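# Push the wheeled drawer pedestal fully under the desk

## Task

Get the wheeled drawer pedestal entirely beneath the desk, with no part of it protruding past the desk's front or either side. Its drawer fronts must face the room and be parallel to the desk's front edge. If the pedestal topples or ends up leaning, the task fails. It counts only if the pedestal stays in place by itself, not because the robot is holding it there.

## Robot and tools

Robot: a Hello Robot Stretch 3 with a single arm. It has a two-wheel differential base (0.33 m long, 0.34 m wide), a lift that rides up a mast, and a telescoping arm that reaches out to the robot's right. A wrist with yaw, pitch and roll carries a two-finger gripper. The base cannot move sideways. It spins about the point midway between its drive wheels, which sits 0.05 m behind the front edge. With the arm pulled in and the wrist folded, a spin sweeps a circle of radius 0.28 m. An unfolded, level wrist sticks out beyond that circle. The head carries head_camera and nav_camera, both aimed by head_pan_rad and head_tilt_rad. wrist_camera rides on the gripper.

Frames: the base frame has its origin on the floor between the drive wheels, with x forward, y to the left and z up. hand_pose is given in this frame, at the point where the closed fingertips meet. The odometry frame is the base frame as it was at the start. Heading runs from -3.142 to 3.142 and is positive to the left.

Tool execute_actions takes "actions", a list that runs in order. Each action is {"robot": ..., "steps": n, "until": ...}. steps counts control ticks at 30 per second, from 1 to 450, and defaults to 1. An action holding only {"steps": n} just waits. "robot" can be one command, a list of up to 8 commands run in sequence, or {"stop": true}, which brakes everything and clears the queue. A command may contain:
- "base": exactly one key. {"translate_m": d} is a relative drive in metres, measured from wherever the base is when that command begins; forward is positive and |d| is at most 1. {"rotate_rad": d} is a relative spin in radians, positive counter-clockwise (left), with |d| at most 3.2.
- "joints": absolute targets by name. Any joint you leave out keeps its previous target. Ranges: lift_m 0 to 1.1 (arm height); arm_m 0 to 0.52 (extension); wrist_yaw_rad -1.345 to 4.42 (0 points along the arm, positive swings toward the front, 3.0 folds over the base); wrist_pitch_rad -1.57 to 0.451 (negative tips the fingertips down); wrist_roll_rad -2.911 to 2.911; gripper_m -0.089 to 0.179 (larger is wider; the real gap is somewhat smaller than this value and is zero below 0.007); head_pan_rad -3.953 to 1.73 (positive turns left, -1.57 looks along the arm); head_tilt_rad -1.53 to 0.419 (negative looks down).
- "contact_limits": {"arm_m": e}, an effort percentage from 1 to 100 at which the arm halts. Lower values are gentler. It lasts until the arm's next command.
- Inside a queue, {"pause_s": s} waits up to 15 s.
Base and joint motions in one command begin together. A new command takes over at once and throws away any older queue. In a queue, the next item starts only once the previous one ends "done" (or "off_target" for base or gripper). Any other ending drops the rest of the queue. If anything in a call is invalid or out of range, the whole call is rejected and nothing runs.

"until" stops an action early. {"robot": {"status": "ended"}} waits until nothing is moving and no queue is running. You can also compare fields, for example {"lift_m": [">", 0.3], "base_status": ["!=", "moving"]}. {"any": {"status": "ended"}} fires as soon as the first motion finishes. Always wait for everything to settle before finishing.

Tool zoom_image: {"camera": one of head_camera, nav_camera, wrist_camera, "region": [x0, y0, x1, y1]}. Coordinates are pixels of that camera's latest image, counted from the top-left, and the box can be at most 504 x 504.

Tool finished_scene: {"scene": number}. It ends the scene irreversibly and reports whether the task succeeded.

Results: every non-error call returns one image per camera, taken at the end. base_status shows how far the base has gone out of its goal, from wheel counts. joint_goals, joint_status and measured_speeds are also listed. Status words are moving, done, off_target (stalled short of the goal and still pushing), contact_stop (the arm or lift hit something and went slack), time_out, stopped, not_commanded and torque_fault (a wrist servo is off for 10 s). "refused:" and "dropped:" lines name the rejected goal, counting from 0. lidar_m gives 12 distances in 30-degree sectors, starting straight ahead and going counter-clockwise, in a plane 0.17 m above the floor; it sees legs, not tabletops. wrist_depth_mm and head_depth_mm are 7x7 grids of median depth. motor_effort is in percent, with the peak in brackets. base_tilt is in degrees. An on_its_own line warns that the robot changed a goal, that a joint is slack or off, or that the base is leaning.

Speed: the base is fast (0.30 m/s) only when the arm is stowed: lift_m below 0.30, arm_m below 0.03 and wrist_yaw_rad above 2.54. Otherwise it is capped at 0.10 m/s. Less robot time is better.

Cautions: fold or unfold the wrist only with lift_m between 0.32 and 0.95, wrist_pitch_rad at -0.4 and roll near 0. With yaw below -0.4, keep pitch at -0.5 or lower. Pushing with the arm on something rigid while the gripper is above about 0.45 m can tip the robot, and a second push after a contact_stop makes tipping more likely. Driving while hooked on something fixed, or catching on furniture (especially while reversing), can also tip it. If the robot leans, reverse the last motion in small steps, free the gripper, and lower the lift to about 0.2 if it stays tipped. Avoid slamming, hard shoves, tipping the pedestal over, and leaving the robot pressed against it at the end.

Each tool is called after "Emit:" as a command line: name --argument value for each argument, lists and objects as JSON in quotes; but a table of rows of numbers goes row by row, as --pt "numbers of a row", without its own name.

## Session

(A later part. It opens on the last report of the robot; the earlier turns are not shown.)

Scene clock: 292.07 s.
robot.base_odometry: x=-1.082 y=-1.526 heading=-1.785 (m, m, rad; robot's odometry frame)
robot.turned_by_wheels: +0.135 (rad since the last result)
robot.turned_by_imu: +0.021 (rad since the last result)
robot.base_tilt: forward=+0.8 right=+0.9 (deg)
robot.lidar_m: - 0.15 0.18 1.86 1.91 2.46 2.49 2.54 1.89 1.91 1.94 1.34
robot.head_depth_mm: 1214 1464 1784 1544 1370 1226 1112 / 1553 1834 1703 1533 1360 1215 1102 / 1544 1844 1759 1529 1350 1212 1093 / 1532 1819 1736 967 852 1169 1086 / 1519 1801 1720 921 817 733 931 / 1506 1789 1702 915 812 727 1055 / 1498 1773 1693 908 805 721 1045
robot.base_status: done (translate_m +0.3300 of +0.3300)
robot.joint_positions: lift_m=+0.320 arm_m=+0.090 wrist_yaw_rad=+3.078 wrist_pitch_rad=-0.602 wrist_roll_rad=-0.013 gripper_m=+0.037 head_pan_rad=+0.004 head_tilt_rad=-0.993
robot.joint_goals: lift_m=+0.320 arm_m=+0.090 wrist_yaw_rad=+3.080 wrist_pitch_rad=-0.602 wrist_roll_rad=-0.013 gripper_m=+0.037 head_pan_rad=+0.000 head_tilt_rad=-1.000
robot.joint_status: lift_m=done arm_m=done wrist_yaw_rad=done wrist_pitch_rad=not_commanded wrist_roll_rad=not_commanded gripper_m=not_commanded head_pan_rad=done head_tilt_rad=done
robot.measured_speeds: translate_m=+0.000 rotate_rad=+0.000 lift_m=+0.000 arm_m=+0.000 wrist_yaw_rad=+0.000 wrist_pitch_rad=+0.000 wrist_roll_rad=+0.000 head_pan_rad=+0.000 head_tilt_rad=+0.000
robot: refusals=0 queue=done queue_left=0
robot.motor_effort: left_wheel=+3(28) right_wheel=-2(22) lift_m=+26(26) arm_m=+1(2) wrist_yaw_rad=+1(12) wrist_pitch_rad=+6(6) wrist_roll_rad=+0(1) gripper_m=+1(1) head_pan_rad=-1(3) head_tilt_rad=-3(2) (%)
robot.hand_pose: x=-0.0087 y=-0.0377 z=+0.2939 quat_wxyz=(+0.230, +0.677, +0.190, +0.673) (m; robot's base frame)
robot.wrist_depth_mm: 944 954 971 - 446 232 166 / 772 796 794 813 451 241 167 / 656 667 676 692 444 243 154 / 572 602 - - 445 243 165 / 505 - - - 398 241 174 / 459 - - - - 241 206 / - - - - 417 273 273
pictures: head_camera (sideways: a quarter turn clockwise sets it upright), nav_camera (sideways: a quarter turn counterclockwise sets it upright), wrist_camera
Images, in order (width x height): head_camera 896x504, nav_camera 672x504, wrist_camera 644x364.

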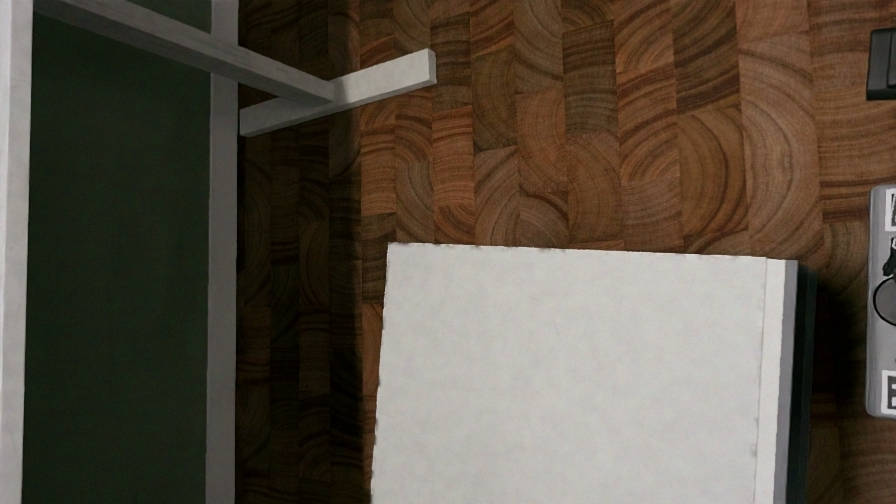

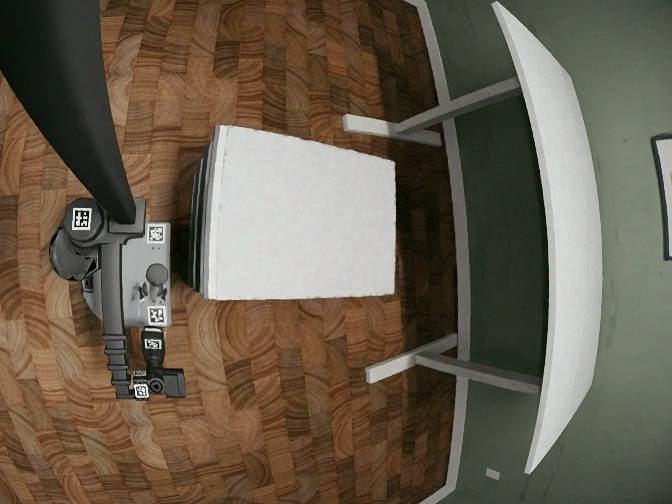

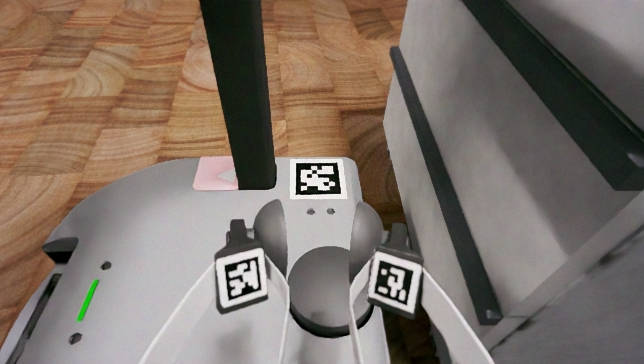

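Emit:
execute_actions --actions '[{"robot":{"base":{"rotate_rad":0.12}},"steps":300,"until":{"robot":{"status":"ended"}}}]'

Emit:
execute_actions --actions '[{"robot":{"base":{"translate_m":0.17}},"steps":300,"until":{"robot":{"status":"ended"}}}]'

Scene clock: 308.17 s.
robot.base_odometry: x=-1.082 y=-1.526 heading=-1.666 (m, m, rad; robot's odometry frame)
robot.turned_by_wheels: +0.120 (rad since the last result)
robot.turned_by_imu: +0.121 (rad since the last result)
robot.base_tilt: forward=+0.7 right=+0.9 (deg)
robot.lidar_m: - 0.15 0.21 1.87 1.95 2.56 2.50 2.42 1.89 1.90 2.00 1.34
robot.head_depth_mm: 1497 1776 1683 1544 1366 1227 1110 / 1507 1785 1773 1531 1361 1214 1107 / 1526 1795 1748 1498 1344 1204 1094 / 1525 1810 1740 930 824 749 1073 / 1536 1808 1718 922 817 731 1067 / 1541 1828 1706 916 813 727 1060 / 1565 1805 1683 907 805 724 1058
robot.base_status: done (rotate_rad +0.1199 of +0.1200)
robot.joint_positions: lift_m=+0.320 arm_m=+0.090 wrist_yaw_rad=+3.078 wrist_pitch_rad=-0.602 wrist_roll_rad=-0.013 gripper_m=+0.037 head_pan_rad=+0.004 head_tilt_rad=-0.993
robot.joint_goals: lift_m=+0.320 arm_m=+0.090 wrist_yaw_rad=+3.080 wrist_pitch_rad=-0.602 wrist_roll_rad=-0.013 gripper_m=+0.037 head_pan_rad=+0.000 head_tilt_rad=-1.000
robot.joint_status: lift_m=done arm_m=done wrist_yaw_rad=done wrist_pitch_rad=not_commanded wrist_roll_rad=not_commanded gripper_m=not_commanded head_pan_rad=done head_tilt_rad=done
robot.measured_speeds: translate_m=+0.000 rotate_rad=+0.000 lift_m=+0.000 arm_m=+0.000 wrist_yaw_rad=+0.000 wrist_pitch_rad=+0.000 wrist_roll_rad=+0.000 head_pan_rad=+0.000 head_tilt_rad=+0.000
robot: refusals=0 queue=done queue_left=0
robot.motor_effort: left_wheel=-3(7) right_wheel=+1(3) lift_m=+25(26) arm_m=+1(1) wrist_yaw_rad=+0(0) wrist_pitch_rad=+6(6) wrist_roll_rad=-1(1) gripper_m=+0(1) head_pan_rad=-3(2) head_tilt_rad=-3(3) (%)
robot.hand_pose: x=-0.0087 y=-0.0377 z=+0.2939 quat_wxyz=(+0.230, +0.677, +0.190, +0.673) (m; robot's base frame)
robot.wrist_depth_mm: 945 971 991 - - 251 173 / 783 794 794 811 760 267 170 / 668 662 688 680 582 260 154 / 560 608 - - 565 250 163 / 505 - - - 437 243 161 / 453 - - - - 238 176 / - - - - 416 236 212
pictures: head_camera (sideways: a quarter turn clockwise sets it upright), nav_camera (sideways: a quarter turn counterclockwise sets it upright), wrist_camera
Images, in order (width x height): head_camera 896x504, nav_camera 672x504, wrist_camera 644x364.

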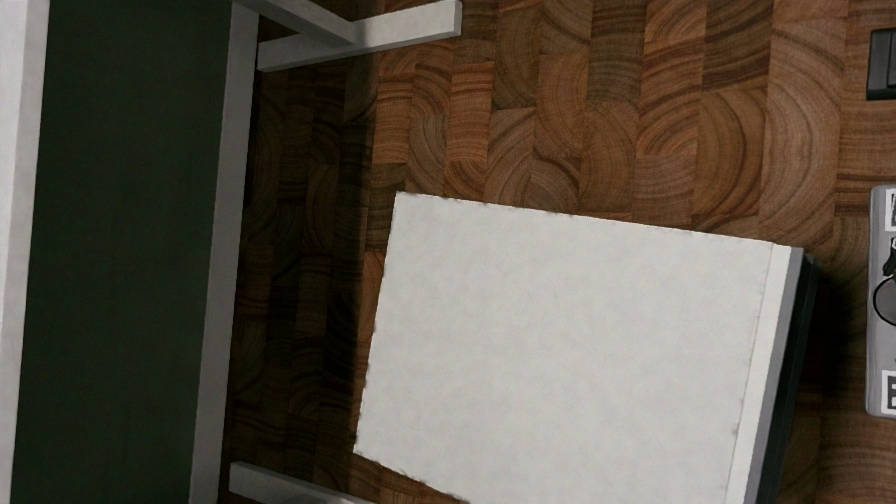

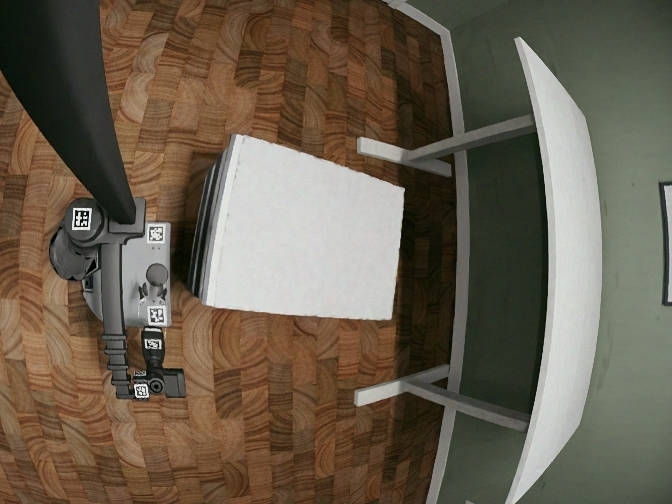

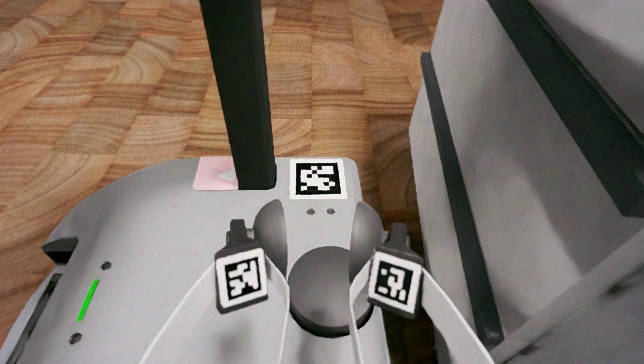

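Scene clock: 311.03 s.
robot.base_odometry: x=-1.098 y=-1.695 heading=-1.664 (m, m, rad; robot's odometry frame)
robot.turned_by_wheels: +0.001 (rad since the last result)
robot.turned_by_imu: -0.018 (rad since the last result)
robot.base_tilt: forward=+0.6 right=+0.8 (deg)
robot.lidar_m: - - 0.15 0.20 1.95 2.70 2.66 2.55 1.97 1.91 1.99 -
robot.head_depth_mm: 671 1605 1730 1519 1370 1223 1113 / 684 1611 1768 1541 1355 1217 1100 / 674 1622 1756 1520 1345 1207 1095 / 666 1633 1732 946 835 746 678 / 656 1630 1725 921 819 731 667 / 667 1643 1705 914 809 727 668 / 659 1654 1685 909 802 722 664
robot.base_status: off_target (translate_m +0.1698 of +0.1700)
robot.joint_positions: lift_m=+0.320 arm_m=+0.090 wrist_yaw_rad=+3.080 wrist_pitch_rad=-0.602 wrist_roll_rad=-0.013 gripper_m=+0.037 head_pan_rad=+0.004 head_tilt_rad=-0.994
robot.joint_goals: lift_m=+0.320 arm_m=+0.090 wrist_yaw_rad=+3.080 wrist_pitch_rad=-0.602 wrist_roll_rad=-0.013 gripper_m=+0.037 head_pan_rad=+0.000 head_tilt_rad=-1.000
robot.joint_status: lift_m=done arm_m=done wrist_yaw_rad=done wrist_pitch_rad=not_commanded wrist_roll_rad=not_commanded gripper_m=not_commanded head_pan_rad=done head_tilt_rad=done
robot.measured_speeds: translate_m=+0.000 rotate_rad=+0.000 lift_m=+0.000 arm_m=+0.000 wrist_yaw_rad=+0.000 wrist_pitch_rad=+0.000 wrist_roll_rad=+0.000 head_pan_rad=+0.000 head_tilt_rad=+0.000
robot: refusals=0 queue=done queue_left=0
robot.on_its_own: left_wheel is at rest, and its effort (+61) is outside its rest range (-18 to +18)
robot.motor_effort: left_wheel=+61(87) right_wheel=+0(26) lift_m=+25(25) arm_m=+1(1) wrist_yaw_rad=+0(1) wrist_pitch_rad=+6(7) wrist_roll_rad=-1(1) gripper_m=+1(1) head_pan_rad=-2(2) head_tilt_rad=-3(2) (%)
robot.hand_pose: x=-0.0090 y=-0.0377 z=+0.2938 quat_wxyz=(+0.230, +0.677, +0.190, +0.673) (m; robot's base frame)
robot.wrist_depth_mm: 972 983 985 - 204 114 79 / 777 783 797 785 181 115 79 / 660 662 674 653 209 114 85 / 566 604 - - 210 114 96 / 504 - - - 187 115 113 / 454 - - - - 143 142 / - - - - 215 186 191
pictures: head_camera (sideways: a quarter turn clockwise sets it upright), nav_camera (sideways: a quarter turn counterclockwise sets it upright), wrist_camera
Images, in order (width x height): head_camera 896x504, nav_camera 672x504, wrist_camera 644x364.

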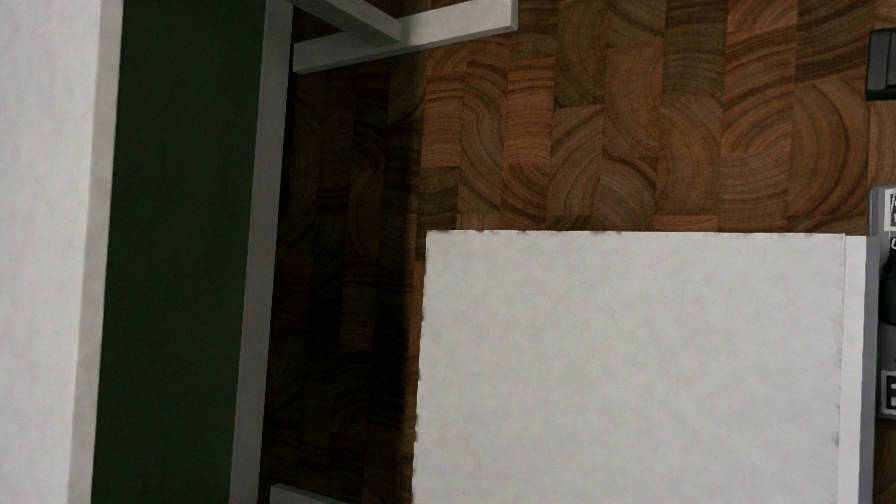

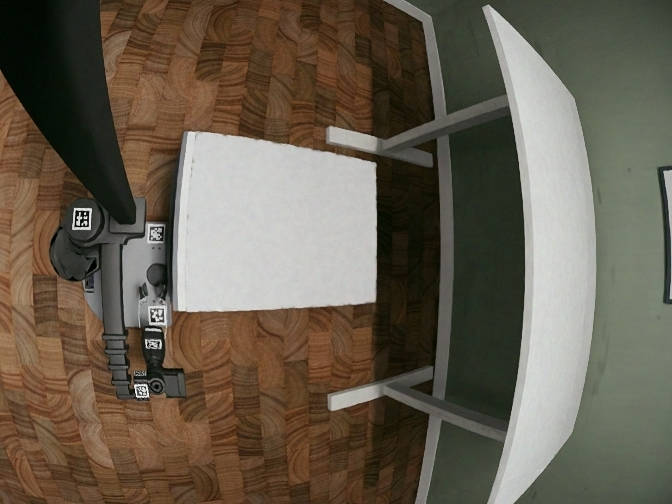

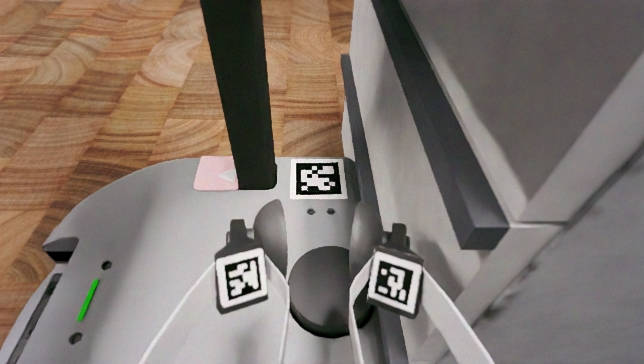

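Emit:
execute_actions --actions '[{"robot":{"base":{"translate_m":0.2}},"steps":300,"until":{"robot":{"status":"ended"}}}]'

Scene clock: 326.37 s.
robot.base_odometry: x=-1.117 y=-1.894 heading=-1.664 (m, m, rad; robot's odometry frame)
robot.turned_by_wheels: +0.000 (rad since the last result)
robot.turned_by_imu: +0.119 (rad since the last result)
robot.base_tilt: forward=+0.7 right=+0.9 (deg)
robot.lidar_m: - - 0.15 0.20 2.01 2.85 2.84 2.11 1.94 1.93 2.10 -
robot.head_depth_mm: 673 550 1655 1544 1363 1220 1112 / 662 557 1651 1544 1354 1222 1103 / 654 552 1661 1520 1349 1205 1093 / 643 559 1667 932 821 736 673 / 636 554 1672 920 816 733 669 / 627 559 1684 915 813 726 668 / 619 1527 1668 908 806 723 665
robot.base_status: off_target (translate_m +0.1998 of +0.2000)
robot.joint_positions: lift_m=+0.320 arm_m=+0.090 wrist_yaw_rad=+3.080 wrist_pitch_rad=-0.602 wrist_roll_rad=-0.013 gripper_m=+0.037 head_pan_rad=+0.004 head_tilt_rad=-0.994
robot.joint_goals: lift_m=+0.320 arm_m=+0.090 wrist_yaw_rad=+3.080 wrist_pitch_rad=-0.602 wrist_roll_rad=-0.013 gripper_m=+0.037 head_pan_rad=+0.000 head_tilt_rad=-1.000
robot.joint_status: lift_m=done arm_m=done wrist_yaw_rad=done wrist_pitch_rad=not_commanded wrist_roll_rad=not_commanded gripper_m=not_commanded head_pan_rad=done head_tilt_rad=done
robot.measured_speeds: translate_m=+0.000 rotate_rad=+0.000 lift_m=+0.000 arm_m=+0.000 wrist_yaw_rad=+0.000 wrist_pitch_rad=+0.000 wrist_roll_rad=+0.000 head_pan_rad=+0.000 head_tilt_rad=+0.000
robot: refusals=0 queue=done queue_left=0
robot.on_its_own: left_wheel is at rest, and its effort (+73) is outside its rest range (-18 to +18)
robot.motor_effort: left_wheel=+73(86) right_wheel=+0(16) lift_m=+26(27) arm_m=+1(1) wrist_yaw_rad=+0(0) wrist_pitch_rad=+6(6) wrist_roll_rad=-1(1) gripper_m=+0(1) head_pan_rad=-1(2) head_tilt_rad=-2(2) (%)
robot.hand_pose: x=-0.0090 y=-0.0377 z=+0.2938 quat_wxyz=(+0.229, +0.677, +0.190, +0.673) (m; robot's base frame)
robot.wrist_depth_mm: 954 956 960 - 205 118 83 / 765 775 797 773 181 119 83 / 661 664 673 659 215 119 83 / 569 602 - - 216 119 83 / 502 - - - 194 110 87 / 456 - - - - 107 100 / - - - - 221 134 132
pictures: head_camera (sideways: a quarter turn clockwise sets it upright), nav_camera (sideways: a quarter turn counterclockwise sets it upright), wrist_camera
Images, in order (width x height): head_camera 896x504, nav_camera 672x504, wrist_camera 644x364.

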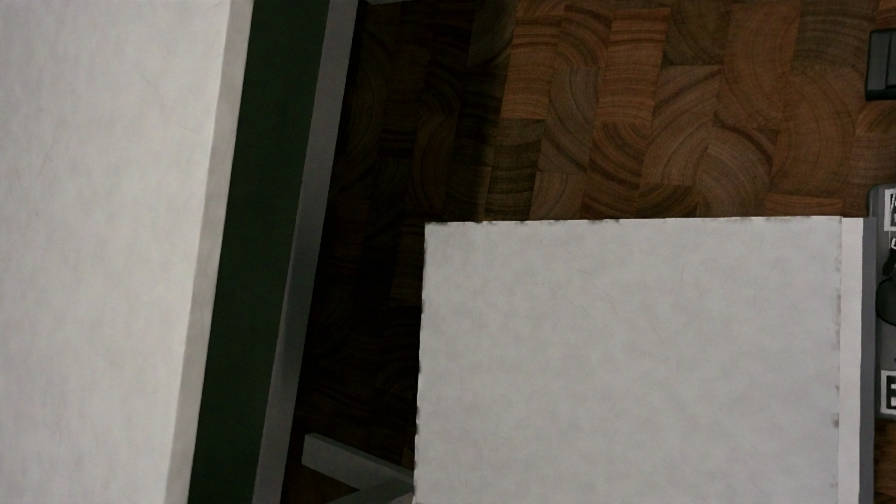

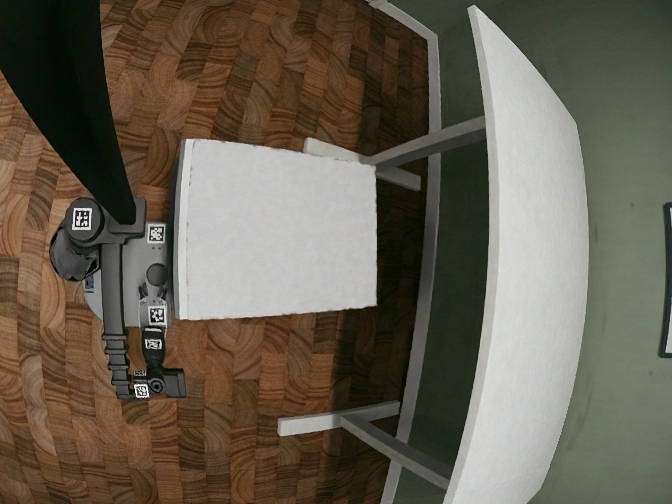

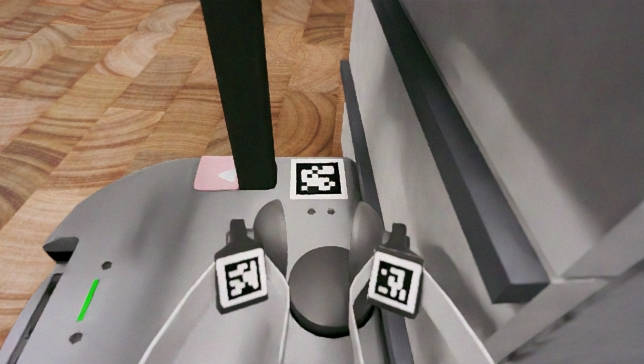

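Emit:
execute_actions --actions '[{"robot":[{"base":{"translate_m":-0.2}},{"base":{"rotate_rad":-0.595}},{"base":{"translate_m":-0.24}},{"base":{"rotate_rad":0.495}},{"base":{"translate_m":0.34}}],"steps":450,"until":{"robot":{"status":"ended"}}}]'

Scene clock: 352.87 s.
robot.base_odometry: x=-1.011 y=-1.844 heading=-1.765 (m, m, rad; robot's odometry frame)
robot.turned_by_wheels: -0.101 (rad since the last result)
robot.turned_by_imu: -0.105 (rad since the last result)
robot.base_tilt: forward=+0.7 right=+0.6 (deg)
robot.lidar_m: - - 0.15 1.73 1.85 2.59 2.77 2.70 2.08 2.02 0.18 0.15
robot.head_depth_mm: 671 1483 1709 1543 1370 1226 1116 / 661 1489 1722 1532 1353 1218 1103 / 653 1500 1709 1494 854 742 1064 / 644 1514 1697 930 823 736 936 / 635 1520 1701 921 817 731 803 / 627 1526 1702 916 810 727 688 / 618 1546 1660 925 804 722 785
robot.base_status: moving (translate_m +0.3400 of +0.3400)
robot.joint_positions: lift_m=+0.320 arm_m=+0.090 wrist_yaw_rad=+3.080 wrist_pitch_rad=-0.602 wrist_roll_rad=-0.013 gripper_m=+0.037 head_pan_rad=+0.004 head_tilt_rad=-0.994
robot.joint_goals: lift_m=+0.320 arm_m=+0.090 wrist_yaw_rad=+3.080 wrist_pitch_rad=-0.602 wrist_roll_rad=-0.013 gripper_m=+0.037 head_pan_rad=+0.000 head_tilt_rad=-1.000
robot.joint_status: lift_m=done arm_m=done wrist_yaw_rad=done wrist_pitch_rad=not_commanded wrist_roll_rad=not_commanded gripper_m=not_commanded head_pan_rad=done head_tilt_rad=done
robot.measured_speeds: translate_m=+0.000 rotate_rad=+0.000 lift_m=+0.000 arm_m=+0.000 wrist_yaw_rad=+0.000 wrist_pitch_rad=+0.000 wrist_roll_rad=+0.000 head_pan_rad=+0.000 head_tilt_rad=+0.000
robot: refusals=0 queue=running queue_left=0
robot.motor_effort: left_wheel=-2(73) right_wheel=+1(4) lift_m=+26(26) arm_m=+0(1) wrist_yaw_rad=+0(0) wrist_pitch_rad=+6(6) wrist_roll_rad=+0(1) gripper_m=+0(0) head_pan_rad=-2(1) head_tilt_rad=-2(2) (%)
robot.hand_pose: x=-0.0090 y=-0.0377 z=+0.2938 quat_wxyz=(+0.229, +0.677, +0.190, +0.673) (m; robot's base frame)
robot.wrist_depth_mm: 952 984 - - 333 204 150 / 773 791 814 811 342 192 152 / 654 659 677 686 349 214 147 / 566 600 - - 338 218 143 / 501 - - - 310 222 158 / 460 - - - - 227 161 / - - - - 410 221 163
pictures: head_camera (sideways: a quarter turn clockwise sets it upright), nav_camera (sideways: a quarter turn counterclockwise sets it upright), wrist_camera
Images, in order (width x height): head_camera 896x504, nav_camera 672x504, wrist_camera 644x364.

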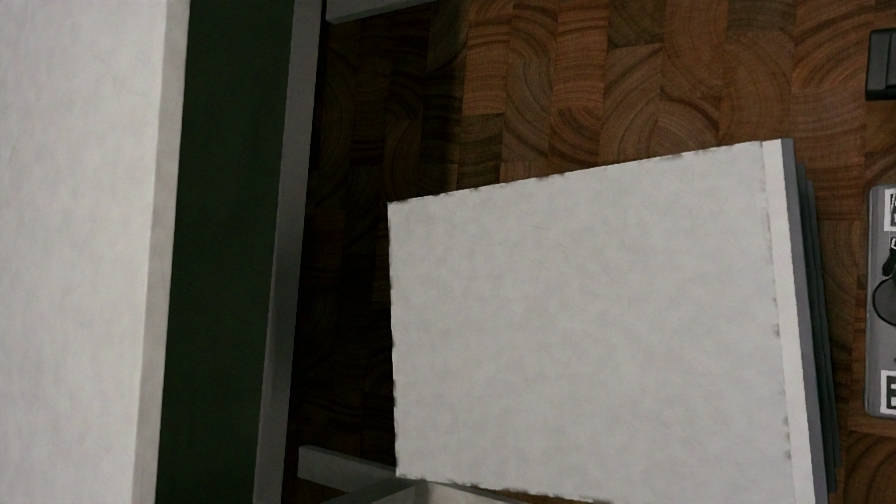

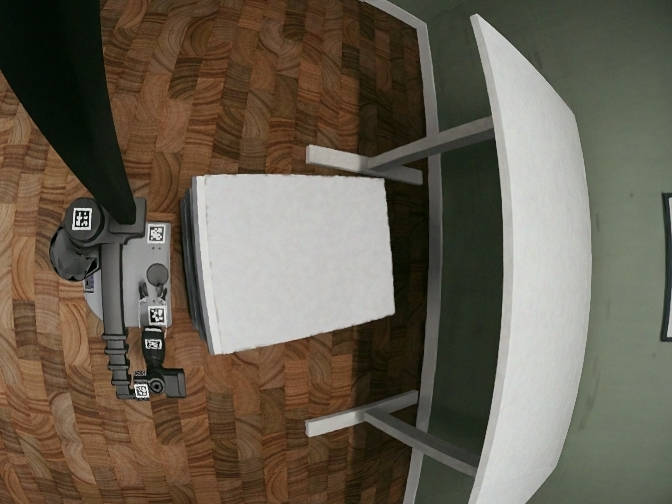

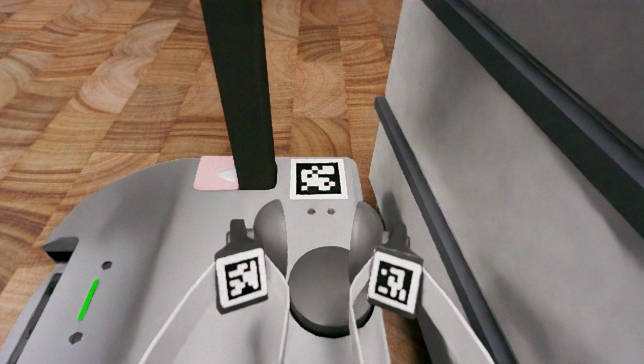

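Emit:
execute_actions --actions '[{"robot":{"base":{"translate_m":0.15}},"steps":300,"until":{"robot":{"status":"ended"}}}]'

Scene clock: 362.40 s.
robot.base_odometry: x=-1.040 y=-1.991 heading=-1.765 (m, m, rad; robot's odometry frame)
robot.turned_by_wheels: +0.000 (rad since the last result)
robot.turned_by_imu: +0.071 (rad since the last result)
robot.base_tilt: forward=+0.7 right=+0.8 (deg)
robot.lidar_m: - - 0.15 0.20 1.88 2.81 2.89 2.22 2.06 2.03 0.15 -
robot.head_depth_mm: 673 549 1605 1550 1369 1220 1109 / 662 542 1630 1536 1358 1221 1106 / 654 536 1640 955 830 740 680 / 646 530 1643 931 822 737 673 / 637 525 1653 923 817 732 668 / 628 530 1640 915 812 728 667 / 620 526 1627 1382 821 723 664
robot.base_status: off_target (translate_m +0.1498 of +0.1500)
robot.joint_positions: lift_m=+0.320 arm_m=+0.090 wrist_yaw_rad=+3.080 wrist_pitch_rad=-0.602 wrist_roll_rad=-0.013 gripper_m=+0.037 head_pan_rad=+0.004 head_tilt_rad=-0.993
robot.joint_goals: lift_m=+0.320 arm_m=+0.090 wrist_yaw_rad=+3.080 wrist_pitch_rad=-0.602 wrist_roll_rad=-0.013 gripper_m=+0.037 head_pan_rad=+0.000 head_tilt_rad=-1.000
robot.joint_status: lift_m=done arm_m=done wrist_yaw_rad=done wrist_pitch_rad=not_commanded wrist_roll_rad=not_commanded gripper_m=not_commanded head_pan_rad=done head_tilt_rad=done
robot.measured_speeds: translate_m=+0.000 rotate_rad=+0.000 lift_m=+0.000 arm_m=+0.000 wrist_yaw_rad=+0.000 wrist_pitch_rad=+0.000 wrist_roll_rad=+0.000 head_pan_rad=+0.000 head_tilt_rad=+0.000
robot: refusals=0 queue=done queue_left=0
robot.on_its_own: left_wheel is at rest, and its effort (+28) is outside its rest range (-18 to +18)
robot.motor_effort: left_wheel=+28(100) right_wheel=+18(36) lift_m=+26(28) arm_m=+0(1) wrist_yaw_rad=-1(2) wrist_pitch_rad=+6(7) wrist_roll_rad=+0(1) gripper_m=+0(1) head_pan_rad=-2(1) head_tilt_rad=-3(3) (%)
robot.hand_pose: x=-0.0090 y=-0.0377 z=+0.2938 quat_wxyz=(+0.229, +0.677, +0.190, +0.673) (m; robot's base frame)
robot.wrist_depth_mm: 940 946 982 - 204 117 81 / 784 791 794 801 180 117 81 / 660 668 675 659 214 118 81 / 573 600 - - 214 117 81 / 507 - - - 192 109 81 / 454 - - - - 102 82 / - - - - 217 92 82
pictures: head_camera (sideways: a quarter turn clockwise sets it upright), nav_camera (sideways: a quarter turn counterclockwise sets it upright), wrist_camera
Images, in order (width x height): head_camera 896x504, nav_camera 672x504, wrist_camera 644x364.

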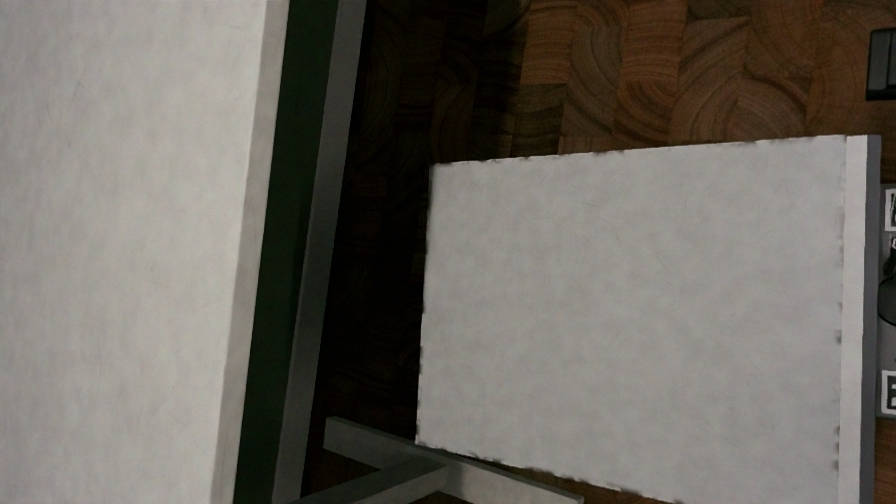

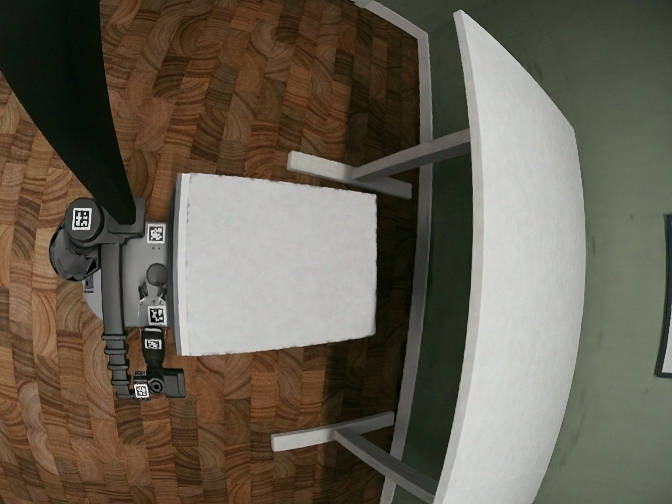

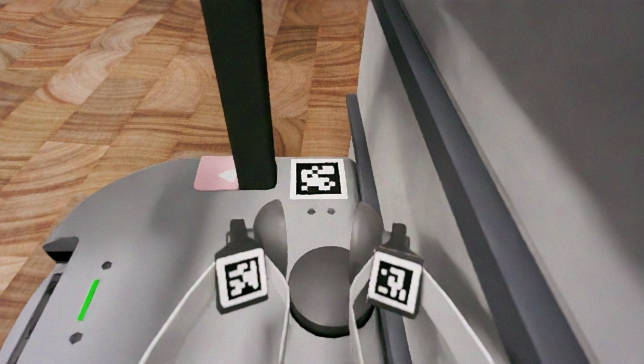

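Emit:
execute_actions --actions '[{"robot":[{"base":{"translate_m":-0.2}},{"base":{"rotate_rad":-0.47}},{"base":{"translate_m":-0.18}},{"base":{"rotate_rad":0.396}},{"base":{"translate_m":0.5}}],"steps":450,"until":{"robot":{"status":"ended"}}}]'

Scene clock: 390.90 s.
robot.base_odometry: x=-1.022 y=-2.130 heading=-1.839 (m, m, rad; robot's odometry frame)
robot.turned_by_wheels: -0.074 (rad since the last result)
robot.turned_by_imu: -0.067 (rad since the last result)
robot.base_tilt: forward=+1.0 right=+0.5 (deg)
robot.lidar_m: - - 0.15 0.20 1.78 2.51 2.98 2.79 2.15 0.20 0.15 -
robot.head_depth_mm: 672 548 474 1550 1369 1220 1109 / 664 541 469 1534 1332 1165 702 / 654 536 464 942 829 742 680 / 645 529 468 932 824 738 672 / 636 524 465 924 817 734 670 / 627 517 461 914 813 726 667 / 620 513 456 1438 1286 744 665
robot.base_status: moving (translate_m +0.4950 of +0.5000)
robot.joint_positions: lift_m=+0.320 arm_m=+0.090 wrist_yaw_rad=+3.080 wrist_pitch_rad=-0.601 wrist_roll_rad=-0.013 gripper_m=+0.037 head_pan_rad=+0.003 head_tilt_rad=-0.993
robot.joint_goals: lift_m=+0.320 arm_m=+0.090 wrist_yaw_rad=+3.080 wrist_pitch_rad=-0.601 wrist_roll_rad=-0.013 gripper_m=+0.037 head_pan_rad=+0.000 head_tilt_rad=-1.000
robot.joint_status: lift_m=done arm_m=done wrist_yaw_rad=done wrist_pitch_rad=not_commanded wrist_roll_rad=not_commanded gripper_m=not_commanded head_pan_rad=done head_tilt_rad=done
robot.measured_speeds: translate_m=+0.040 rotate_rad=+0.000 lift_m=-0.001 arm_m=+0.000 wrist_yaw_rad=+0.000 wrist_pitch_rad=+0.000 wrist_roll_rad=+0.000 head_pan_rad=+0.000 head_tilt_rad=+0.000
robot: refusals=0 queue=running queue_left=0
robot.motor_effort: left_wheel=+36(99) right_wheel=+21(36) lift_m=+27(30) arm_m=+0(0) wrist_yaw_rad=+0(5) wrist_pitch_rad=+6(8) wrist_roll_rad=+0(1) gripper_m=+0(0) head_pan_rad=-1(2) head_tilt_rad=-3(3) (%)
robot.hand_pose: x=-0.0090 y=-0.0377 z=+0.2939 quat_wxyz=(+0.229, +0.677, +0.190, +0.673) (m; robot's base frame)
robot.wrist_depth_mm: 948 980 994 - 204 117 81 / 784 774 785 818 180 117 81 / 655 673 675 670 213 117 81 / 568 608 - - 213 118 81 / 502 - - - 192 109 82 / 451 - - - - 102 82 / - - - - 217 92 82
pictures: head_camera (sideways: a quarter turn clockwise sets it upright), nav_camera (sideways: a quarter turn counterclockwise sets it upright), wrist_camera
Images, in order (width x height): head_camera 896x504, nav_camera 672x504, wrist_camera 644x364.

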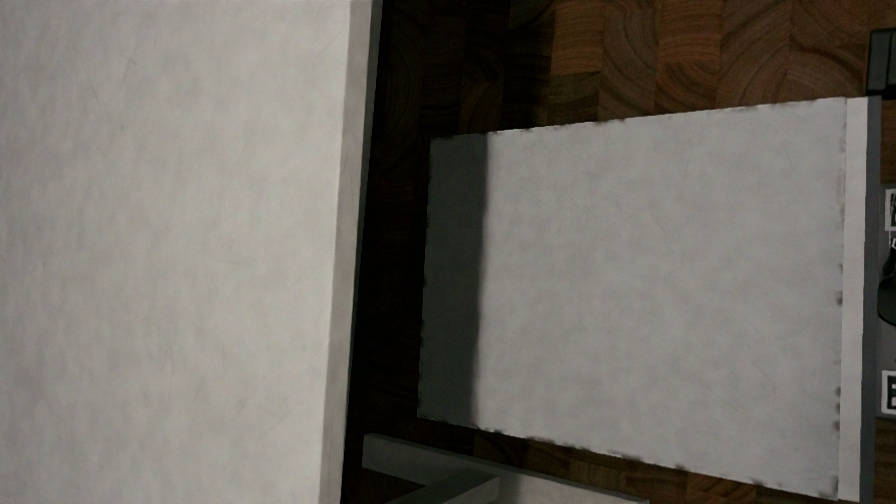

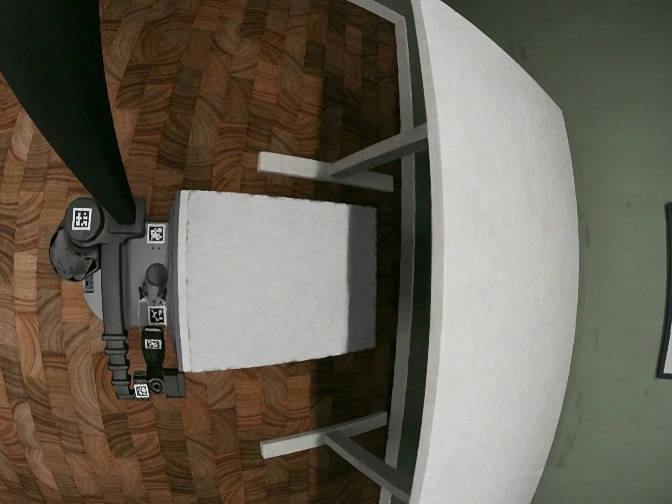

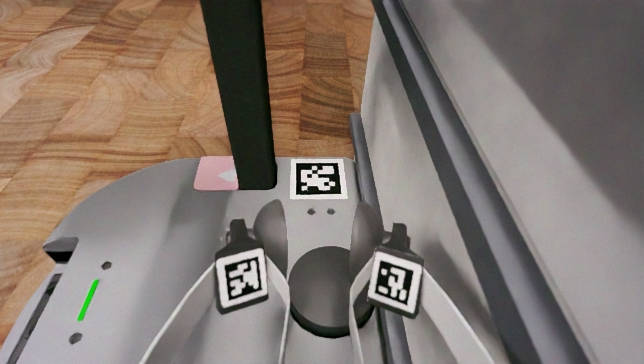

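Emit:
execute_actions --actions '[{"robot":{"base":{"translate_m":0.18}},"steps":300,"until":{"robot":{"base_status":["!=","moving"]}}}]'

Scene clock: 398.17 s.
robot.base_odometry: x=-1.071 y=-2.308 heading=-1.839 (m, m, rad; robot's odometry frame)
robot.turned_by_wheels: +0.000 (rad since the last result)
robot.turned_by_imu: -0.057 (rad since the last result)
robot.base_tilt: forward=+0.7 right=+0.8 (deg)
robot.lidar_m: - - 0.15 0.20 1.74 2.36 3.15 2.95 2.18 0.20 0.15 -
robot.head_depth_mm: 673 548 463 400 1299 1224 1104 / 663 543 458 397 820 1181 1053 / 654 537 454 394 790 741 680 / 646 530 450 390 784 738 674 / 636 524 446 387 779 733 668 / 629 519 441 384 772 728 665 / 618 513 437 381 771 735 665
robot.base_status: off_target (translate_m +0.1798 of +0.1800)
robot.joint_positions: lift_m=+0.320 arm_m=+0.090 wrist_yaw_rad=+3.080 wrist_pitch_rad=-0.602 wrist_roll_rad=-0.013 gripper_m=+0.037 head_pan_rad=+0.003 head_tilt_rad=-0.993
robot.joint_goals: lift_m=+0.320 arm_m=+0.090 wrist_yaw_rad=+3.080 wrist_pitch_rad=-0.602 wrist_roll_rad=-0.013 gripper_m=+0.037 head_pan_rad=+0.000 head_tilt_rad=-1.000
robot.joint_status: lift_m=done arm_m=done wrist_yaw_rad=done wrist_pitch_rad=not_commanded wrist_roll_rad=not_commanded gripper_m=not_commanded head_pan_rad=done head_tilt_rad=done
robot.measured_speeds: translate_m=+0.000 rotate_rad=+0.000 lift_m=+0.000 arm_m=+0.000 wrist_yaw_rad=+0.000 wrist_pitch_rad=+0.000 wrist_roll_rad=+0.000 head_pan_rad=+0.000 head_tilt_rad=+0.000
robot: refusals=0 queue=done queue_left=0
robot.on_its_own: left_wheel is at rest, and its effort (+31) is outside its rest range (-18 to +18); right_wheel is at rest, and its effort (+21) is outside its rest range (-18 to +18)
robot.motor_effort: left_wheel=+31(77) right_wheel=+21(34) lift_m=+26(28) arm_m=+0(0) wrist_yaw_rad=+0(0) wrist_pitch_rad=+6(6) wrist_roll_rad=+0(0) gripper_m=+0(1) head_pan_rad=-1(2) head_tilt_rad=-2(2) (%)
robot.hand_pose: x=-0.0090 y=-0.0377 z=+0.2938 quat_wxyz=(+0.229, +0.677, +0.190, +0.673) (m; robot's base frame)
robot.wrist_depth_mm: 976 973 987 - 204 117 81 / 782 785 808 815 181 117 81 / 658 661 673 681 213 118 81 / 561 608 - - 214 118 81 / 506 - - - 192 109 82 / 453 - - - - 102 82 / - - - - 217 93 82
pictures: head_camera (sideways: a quarter turn clockwise sets it upright), nav_camera (sideways: a quarter turn counterclockwise sets it upright), wrist_camera
Images, in order (width x height): head_camera 896x504, nav_camera 672x504, wrist_camera 644x364.

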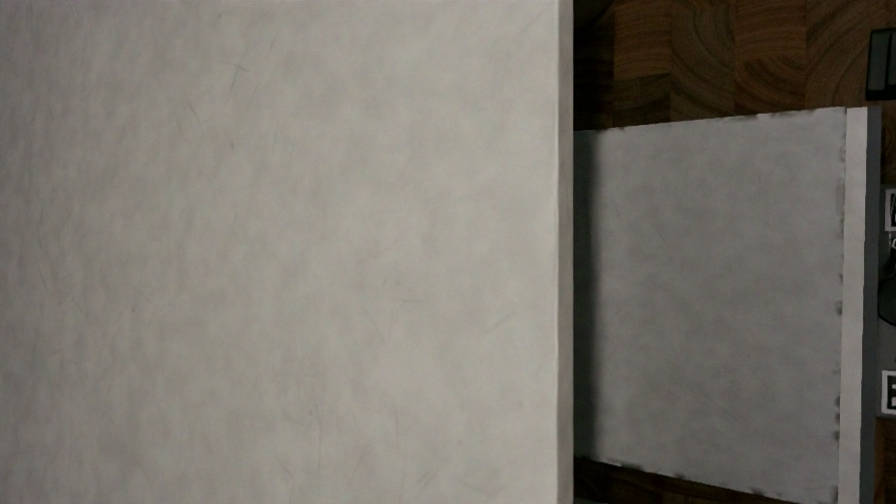

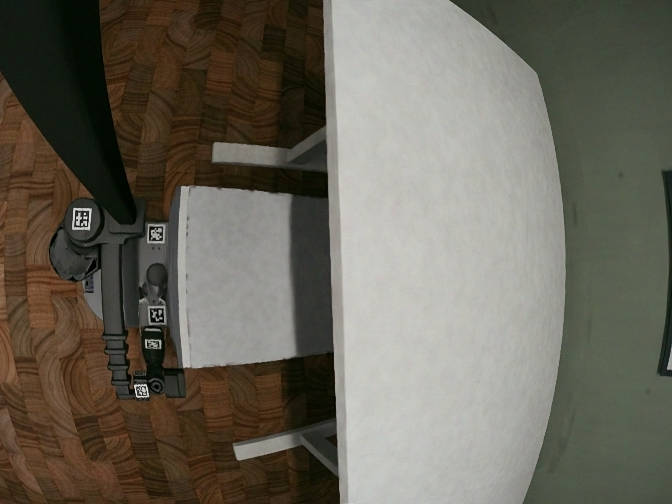

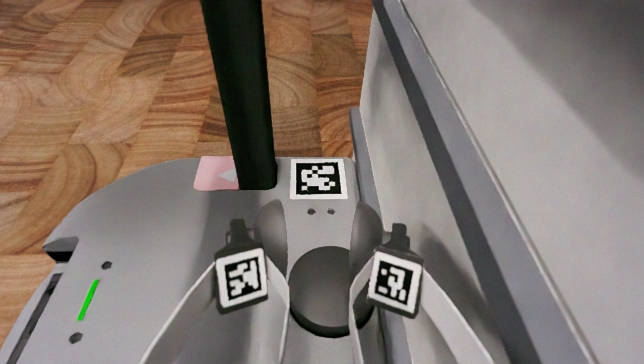

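Emit:
execute_actions --actions '[{"robot":[{"base":{"translate_m":-0.25}},{"base":{"rotate_rad":0.396}},{"base":{"translate_m":-0.22}},{"base":{"rotate_rad":-0.347}},{"base":{"translate_m":0.55}}],"steps":450,"until":{"robot":{"status":"ended"}}},{"steps":200,"until":{"robot":{"base_status":["!=","moving"]}}}]'

Scene clock: 424.97 s.
robot.base_odometry: x=-1.152 y=-2.385 heading=-1.789 (m, m, rad; robot's odometry frame)
robot.turned_by_wheels: +0.051 (rad since the last result)
robot.turned_by_imu: +0.047 (rad since the last result)
robot.base_tilt: forward=+0.7 right=+0.8 (deg)
robot.lidar_m: - - 0.15 0.20 1.83 2.58 3.24 2.47 2.09 2.03 2.13 -
robot.head_depth_mm: 673 549 464 400 353 325 1108 / 665 543 459 398 350 323 1101 / 654 536 454 394 347 321 688 / 646 530 449 390 345 318 671 / 637 525 446 387 343 316 668 / 628 519 441 384 340 314 666 / 620 513 437 381 337 314 666
robot.base_status: off_target (translate_m +0.5498 of +0.5500)
robot.joint_positions: lift_m=+0.320 arm_m=+0.090 wrist_yaw_rad=+3.080 wrist_pitch_rad=-0.602 wrist_roll_rad=-0.013 gripper_m=+0.037 head_pan_rad=+0.002 head_tilt_rad=-0.993
robot.joint_goals: lift_m=+0.320 arm_m=+0.090 wrist_yaw_rad=+3.080 wrist_pitch_rad=-0.602 wrist_roll_rad=-0.013 gripper_m=+0.037 head_pan_rad=+0.000 head_tilt_rad=-1.000
robot.joint_status: lift_m=done arm_m=done wrist_yaw_rad=done wrist_pitch_rad=not_commanded wrist_roll_rad=not_commanded gripper_m=not_commanded head_pan_rad=done head_tilt_rad=done
robot.measured_speeds: translate_m=+0.000 rotate_rad=+0.000 lift_m=+0.000 arm_m=+0.000 wrist_yaw_rad=+0.000 wrist_pitch_rad=+0.000 wrist_roll_rad=+0.000 head_pan_rad=+0.000 head_tilt_rad=+0.000
robot: refusals=0 queue=done queue_left=0
robot.on_its_own: left_wheel is at rest, and its effort (+74) is outside its rest range (-18 to +18)
robot.motor_effort: left_wheel=+74(100) right_wheel=+0(29) lift_m=+26(27) arm_m=+0(0) wrist_yaw_rad=+0(1) wrist_pitch_rad=+6(6) wrist_roll_rad=+0(1) gripper_m=+1(1) head_pan_rad=+0(1) head_tilt_rad=-3(3) (%)
robot.hand_pose: x=-0.0090 y=-0.0377 z=+0.2938 quat_wxyz=(+0.229, +0.677, +0.190, +0.673) (m; robot's base frame)
robot.wrist_depth_mm: 942 962 962 - 205 117 81 / 762 765 794 792 181 117 81 / 653 665 667 671 213 118 82 / 562 612 - - 214 118 82 / 507 - - - 193 109 82 / 452 - - - - 102 82 / - - - - 219 93 82
pictures: head_camera (sideways: a quarter turn clockwise sets it upright), nav_camera (sideways: a quarter turn counterclockwise sets it upright), wrist_camera
Images, in order (width x height): head_camera 896x504, nav_camera 672x504, wrist_camera 644x364.

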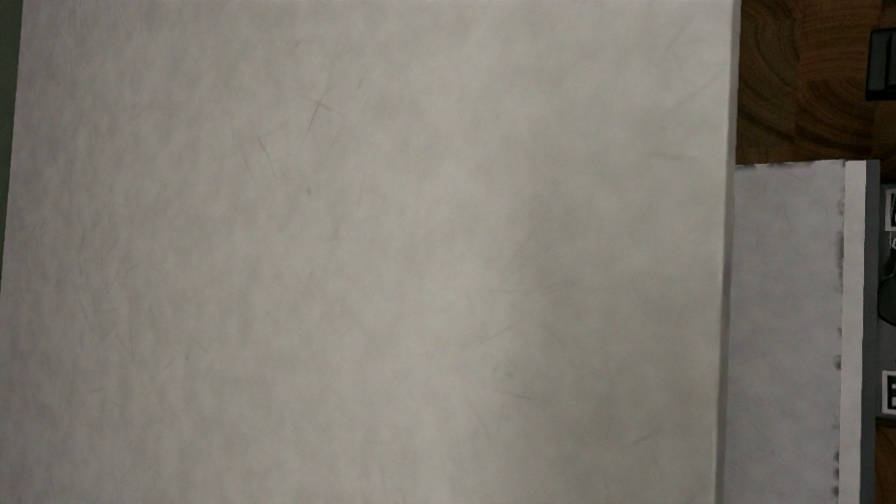

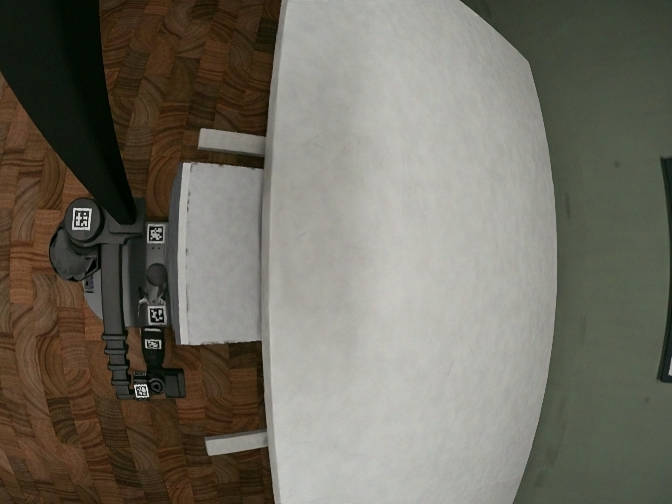

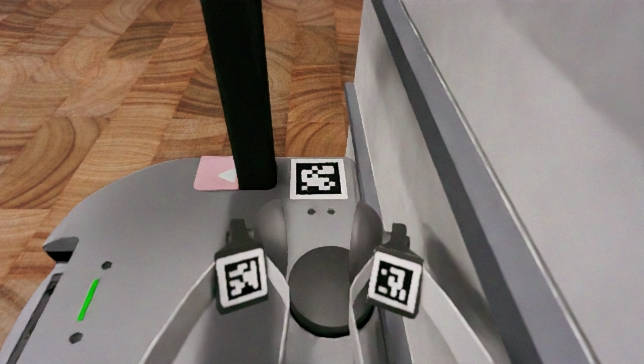

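Emit:
execute_actions --actions '[{"robot":{"base":{"translate_m":0.13},"joints":{"head_tilt_rad":-1.3}},"steps":200,"until":{"robot":{"status":"ended"}}}]'

Scene clock: 443.20 s.
robot.base_odometry: x=-1.180 y=-2.512 heading=-1.789 (m, m, rad; robot's odometry frame)
robot.turned_by_wheels: +0.000 (rad since the last result)
robot.turned_by_imu: +0.026 (rad since the last result)
robot.base_tilt: forward=+0.6 right=+0.9 (deg)
robot.lidar_m: - - 0.15 0.20 1.81 2.63 3.36 2.56 2.09 2.03 2.15 -
robot.head_depth_mm: 410 382 357 336 316 299 1120 / 407 379 354 333 314 298 1111 / 404 377 352 331 312 296 1100 / 401 374 350 329 310 294 1097 / 398 371 348 327 309 292 - / 394 369 345 325 307 291 - / 392 366 343 323 305 289 -
robot.base_status: off_target (translate_m +0.1298 of +0.1300)
robot.joint_positions: lift_m=+0.320 arm_m=+0.090 wrist_yaw_rad=+3.080 wrist_pitch_rad=-0.602 wrist_roll_rad=-0.013 gripper_m=+0.037 head_pan_rad=+0.002 head_tilt_rad=-1.285
robot.joint_goals: lift_m=+0.320 arm_m=+0.090 wrist_yaw_rad=+3.080 wrist_pitch_rad=-0.602 wrist_roll_rad=-0.013 gripper_m=+0.037 head_pan_rad=+0.000 head_tilt_rad=-1.300
robot.joint_status: lift_m=done arm_m=done wrist_yaw_rad=done wrist_pitch_rad=not_commanded wrist_roll_rad=not_commanded gripper_m=not_commanded head_pan_rad=done head_tilt_rad=done
robot.measured_speeds: translate_m=+0.000 rotate_rad=+0.000 lift_m=+0.000 arm_m=+0.000 wrist_yaw_rad=+0.000 wrist_pitch_rad=+0.000 wrist_roll_rad=+0.000 head_pan_rad=+0.000 head_tilt_rad=+0.000
robot: refusals=0 queue=done queue_left=0
robot.on_its_own: left_wheel is at rest, and its effort (+72) is outside its rest range (-18 to +18)
robot.motor_effort: left_wheel=+72(93) right_wheel=+0(21) lift_m=+26(26) arm_m=+0(0) wrist_yaw_rad=+0(0) wrist_pitch_rad=+6(6) wrist_roll_rad=+0(0) gripper_m=+1(0) head_pan_rad=-2(1) head_tilt_rad=-6(23) (%)
robot.hand_pose: x=-0.0090 y=-0.0378 z=+0.2938 quat_wxyz=(+0.229, +0.677, +0.190, +0.673) (m; robot's base frame)
robot.wrist_depth_mm: 942 951 998 - 205 116 81 / 777 803 808 823 181 116 80 / 657 661 671 665 213 117 81 / 565 607 - - 212 117 81 / 504 - - - 190 109 81 / 451 - - - - 102 81 / - - - - 215 92 81
pictures: head_camera (sideways: a quarter turn clockwise sets it upright), nav_camera (sideways: a quarter turn counterclockwise sets it upright), wrist_camera
Images, in order (width x height): head_camera 896x504, nav_camera 672x504, wrist_camera 644x364.

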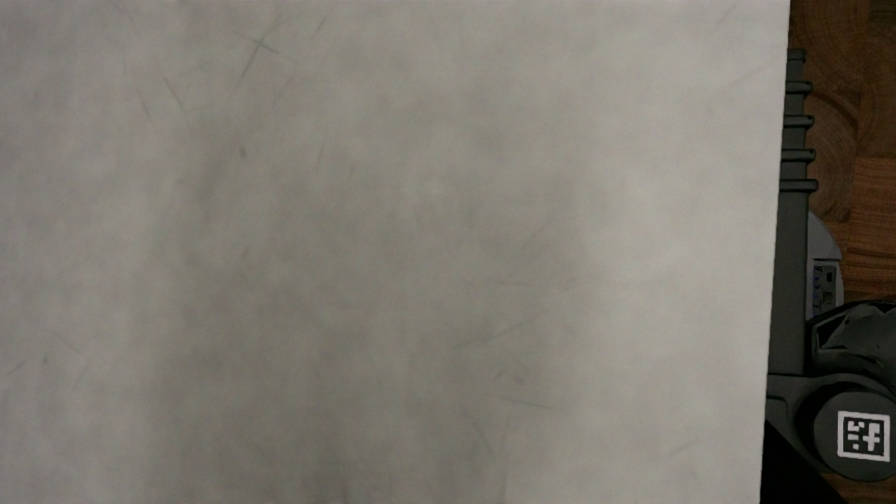

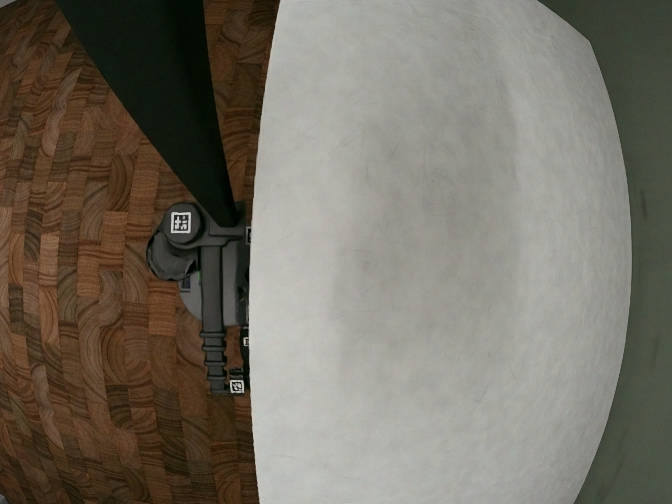

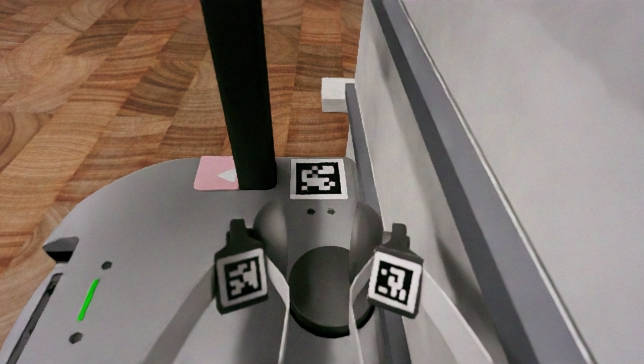

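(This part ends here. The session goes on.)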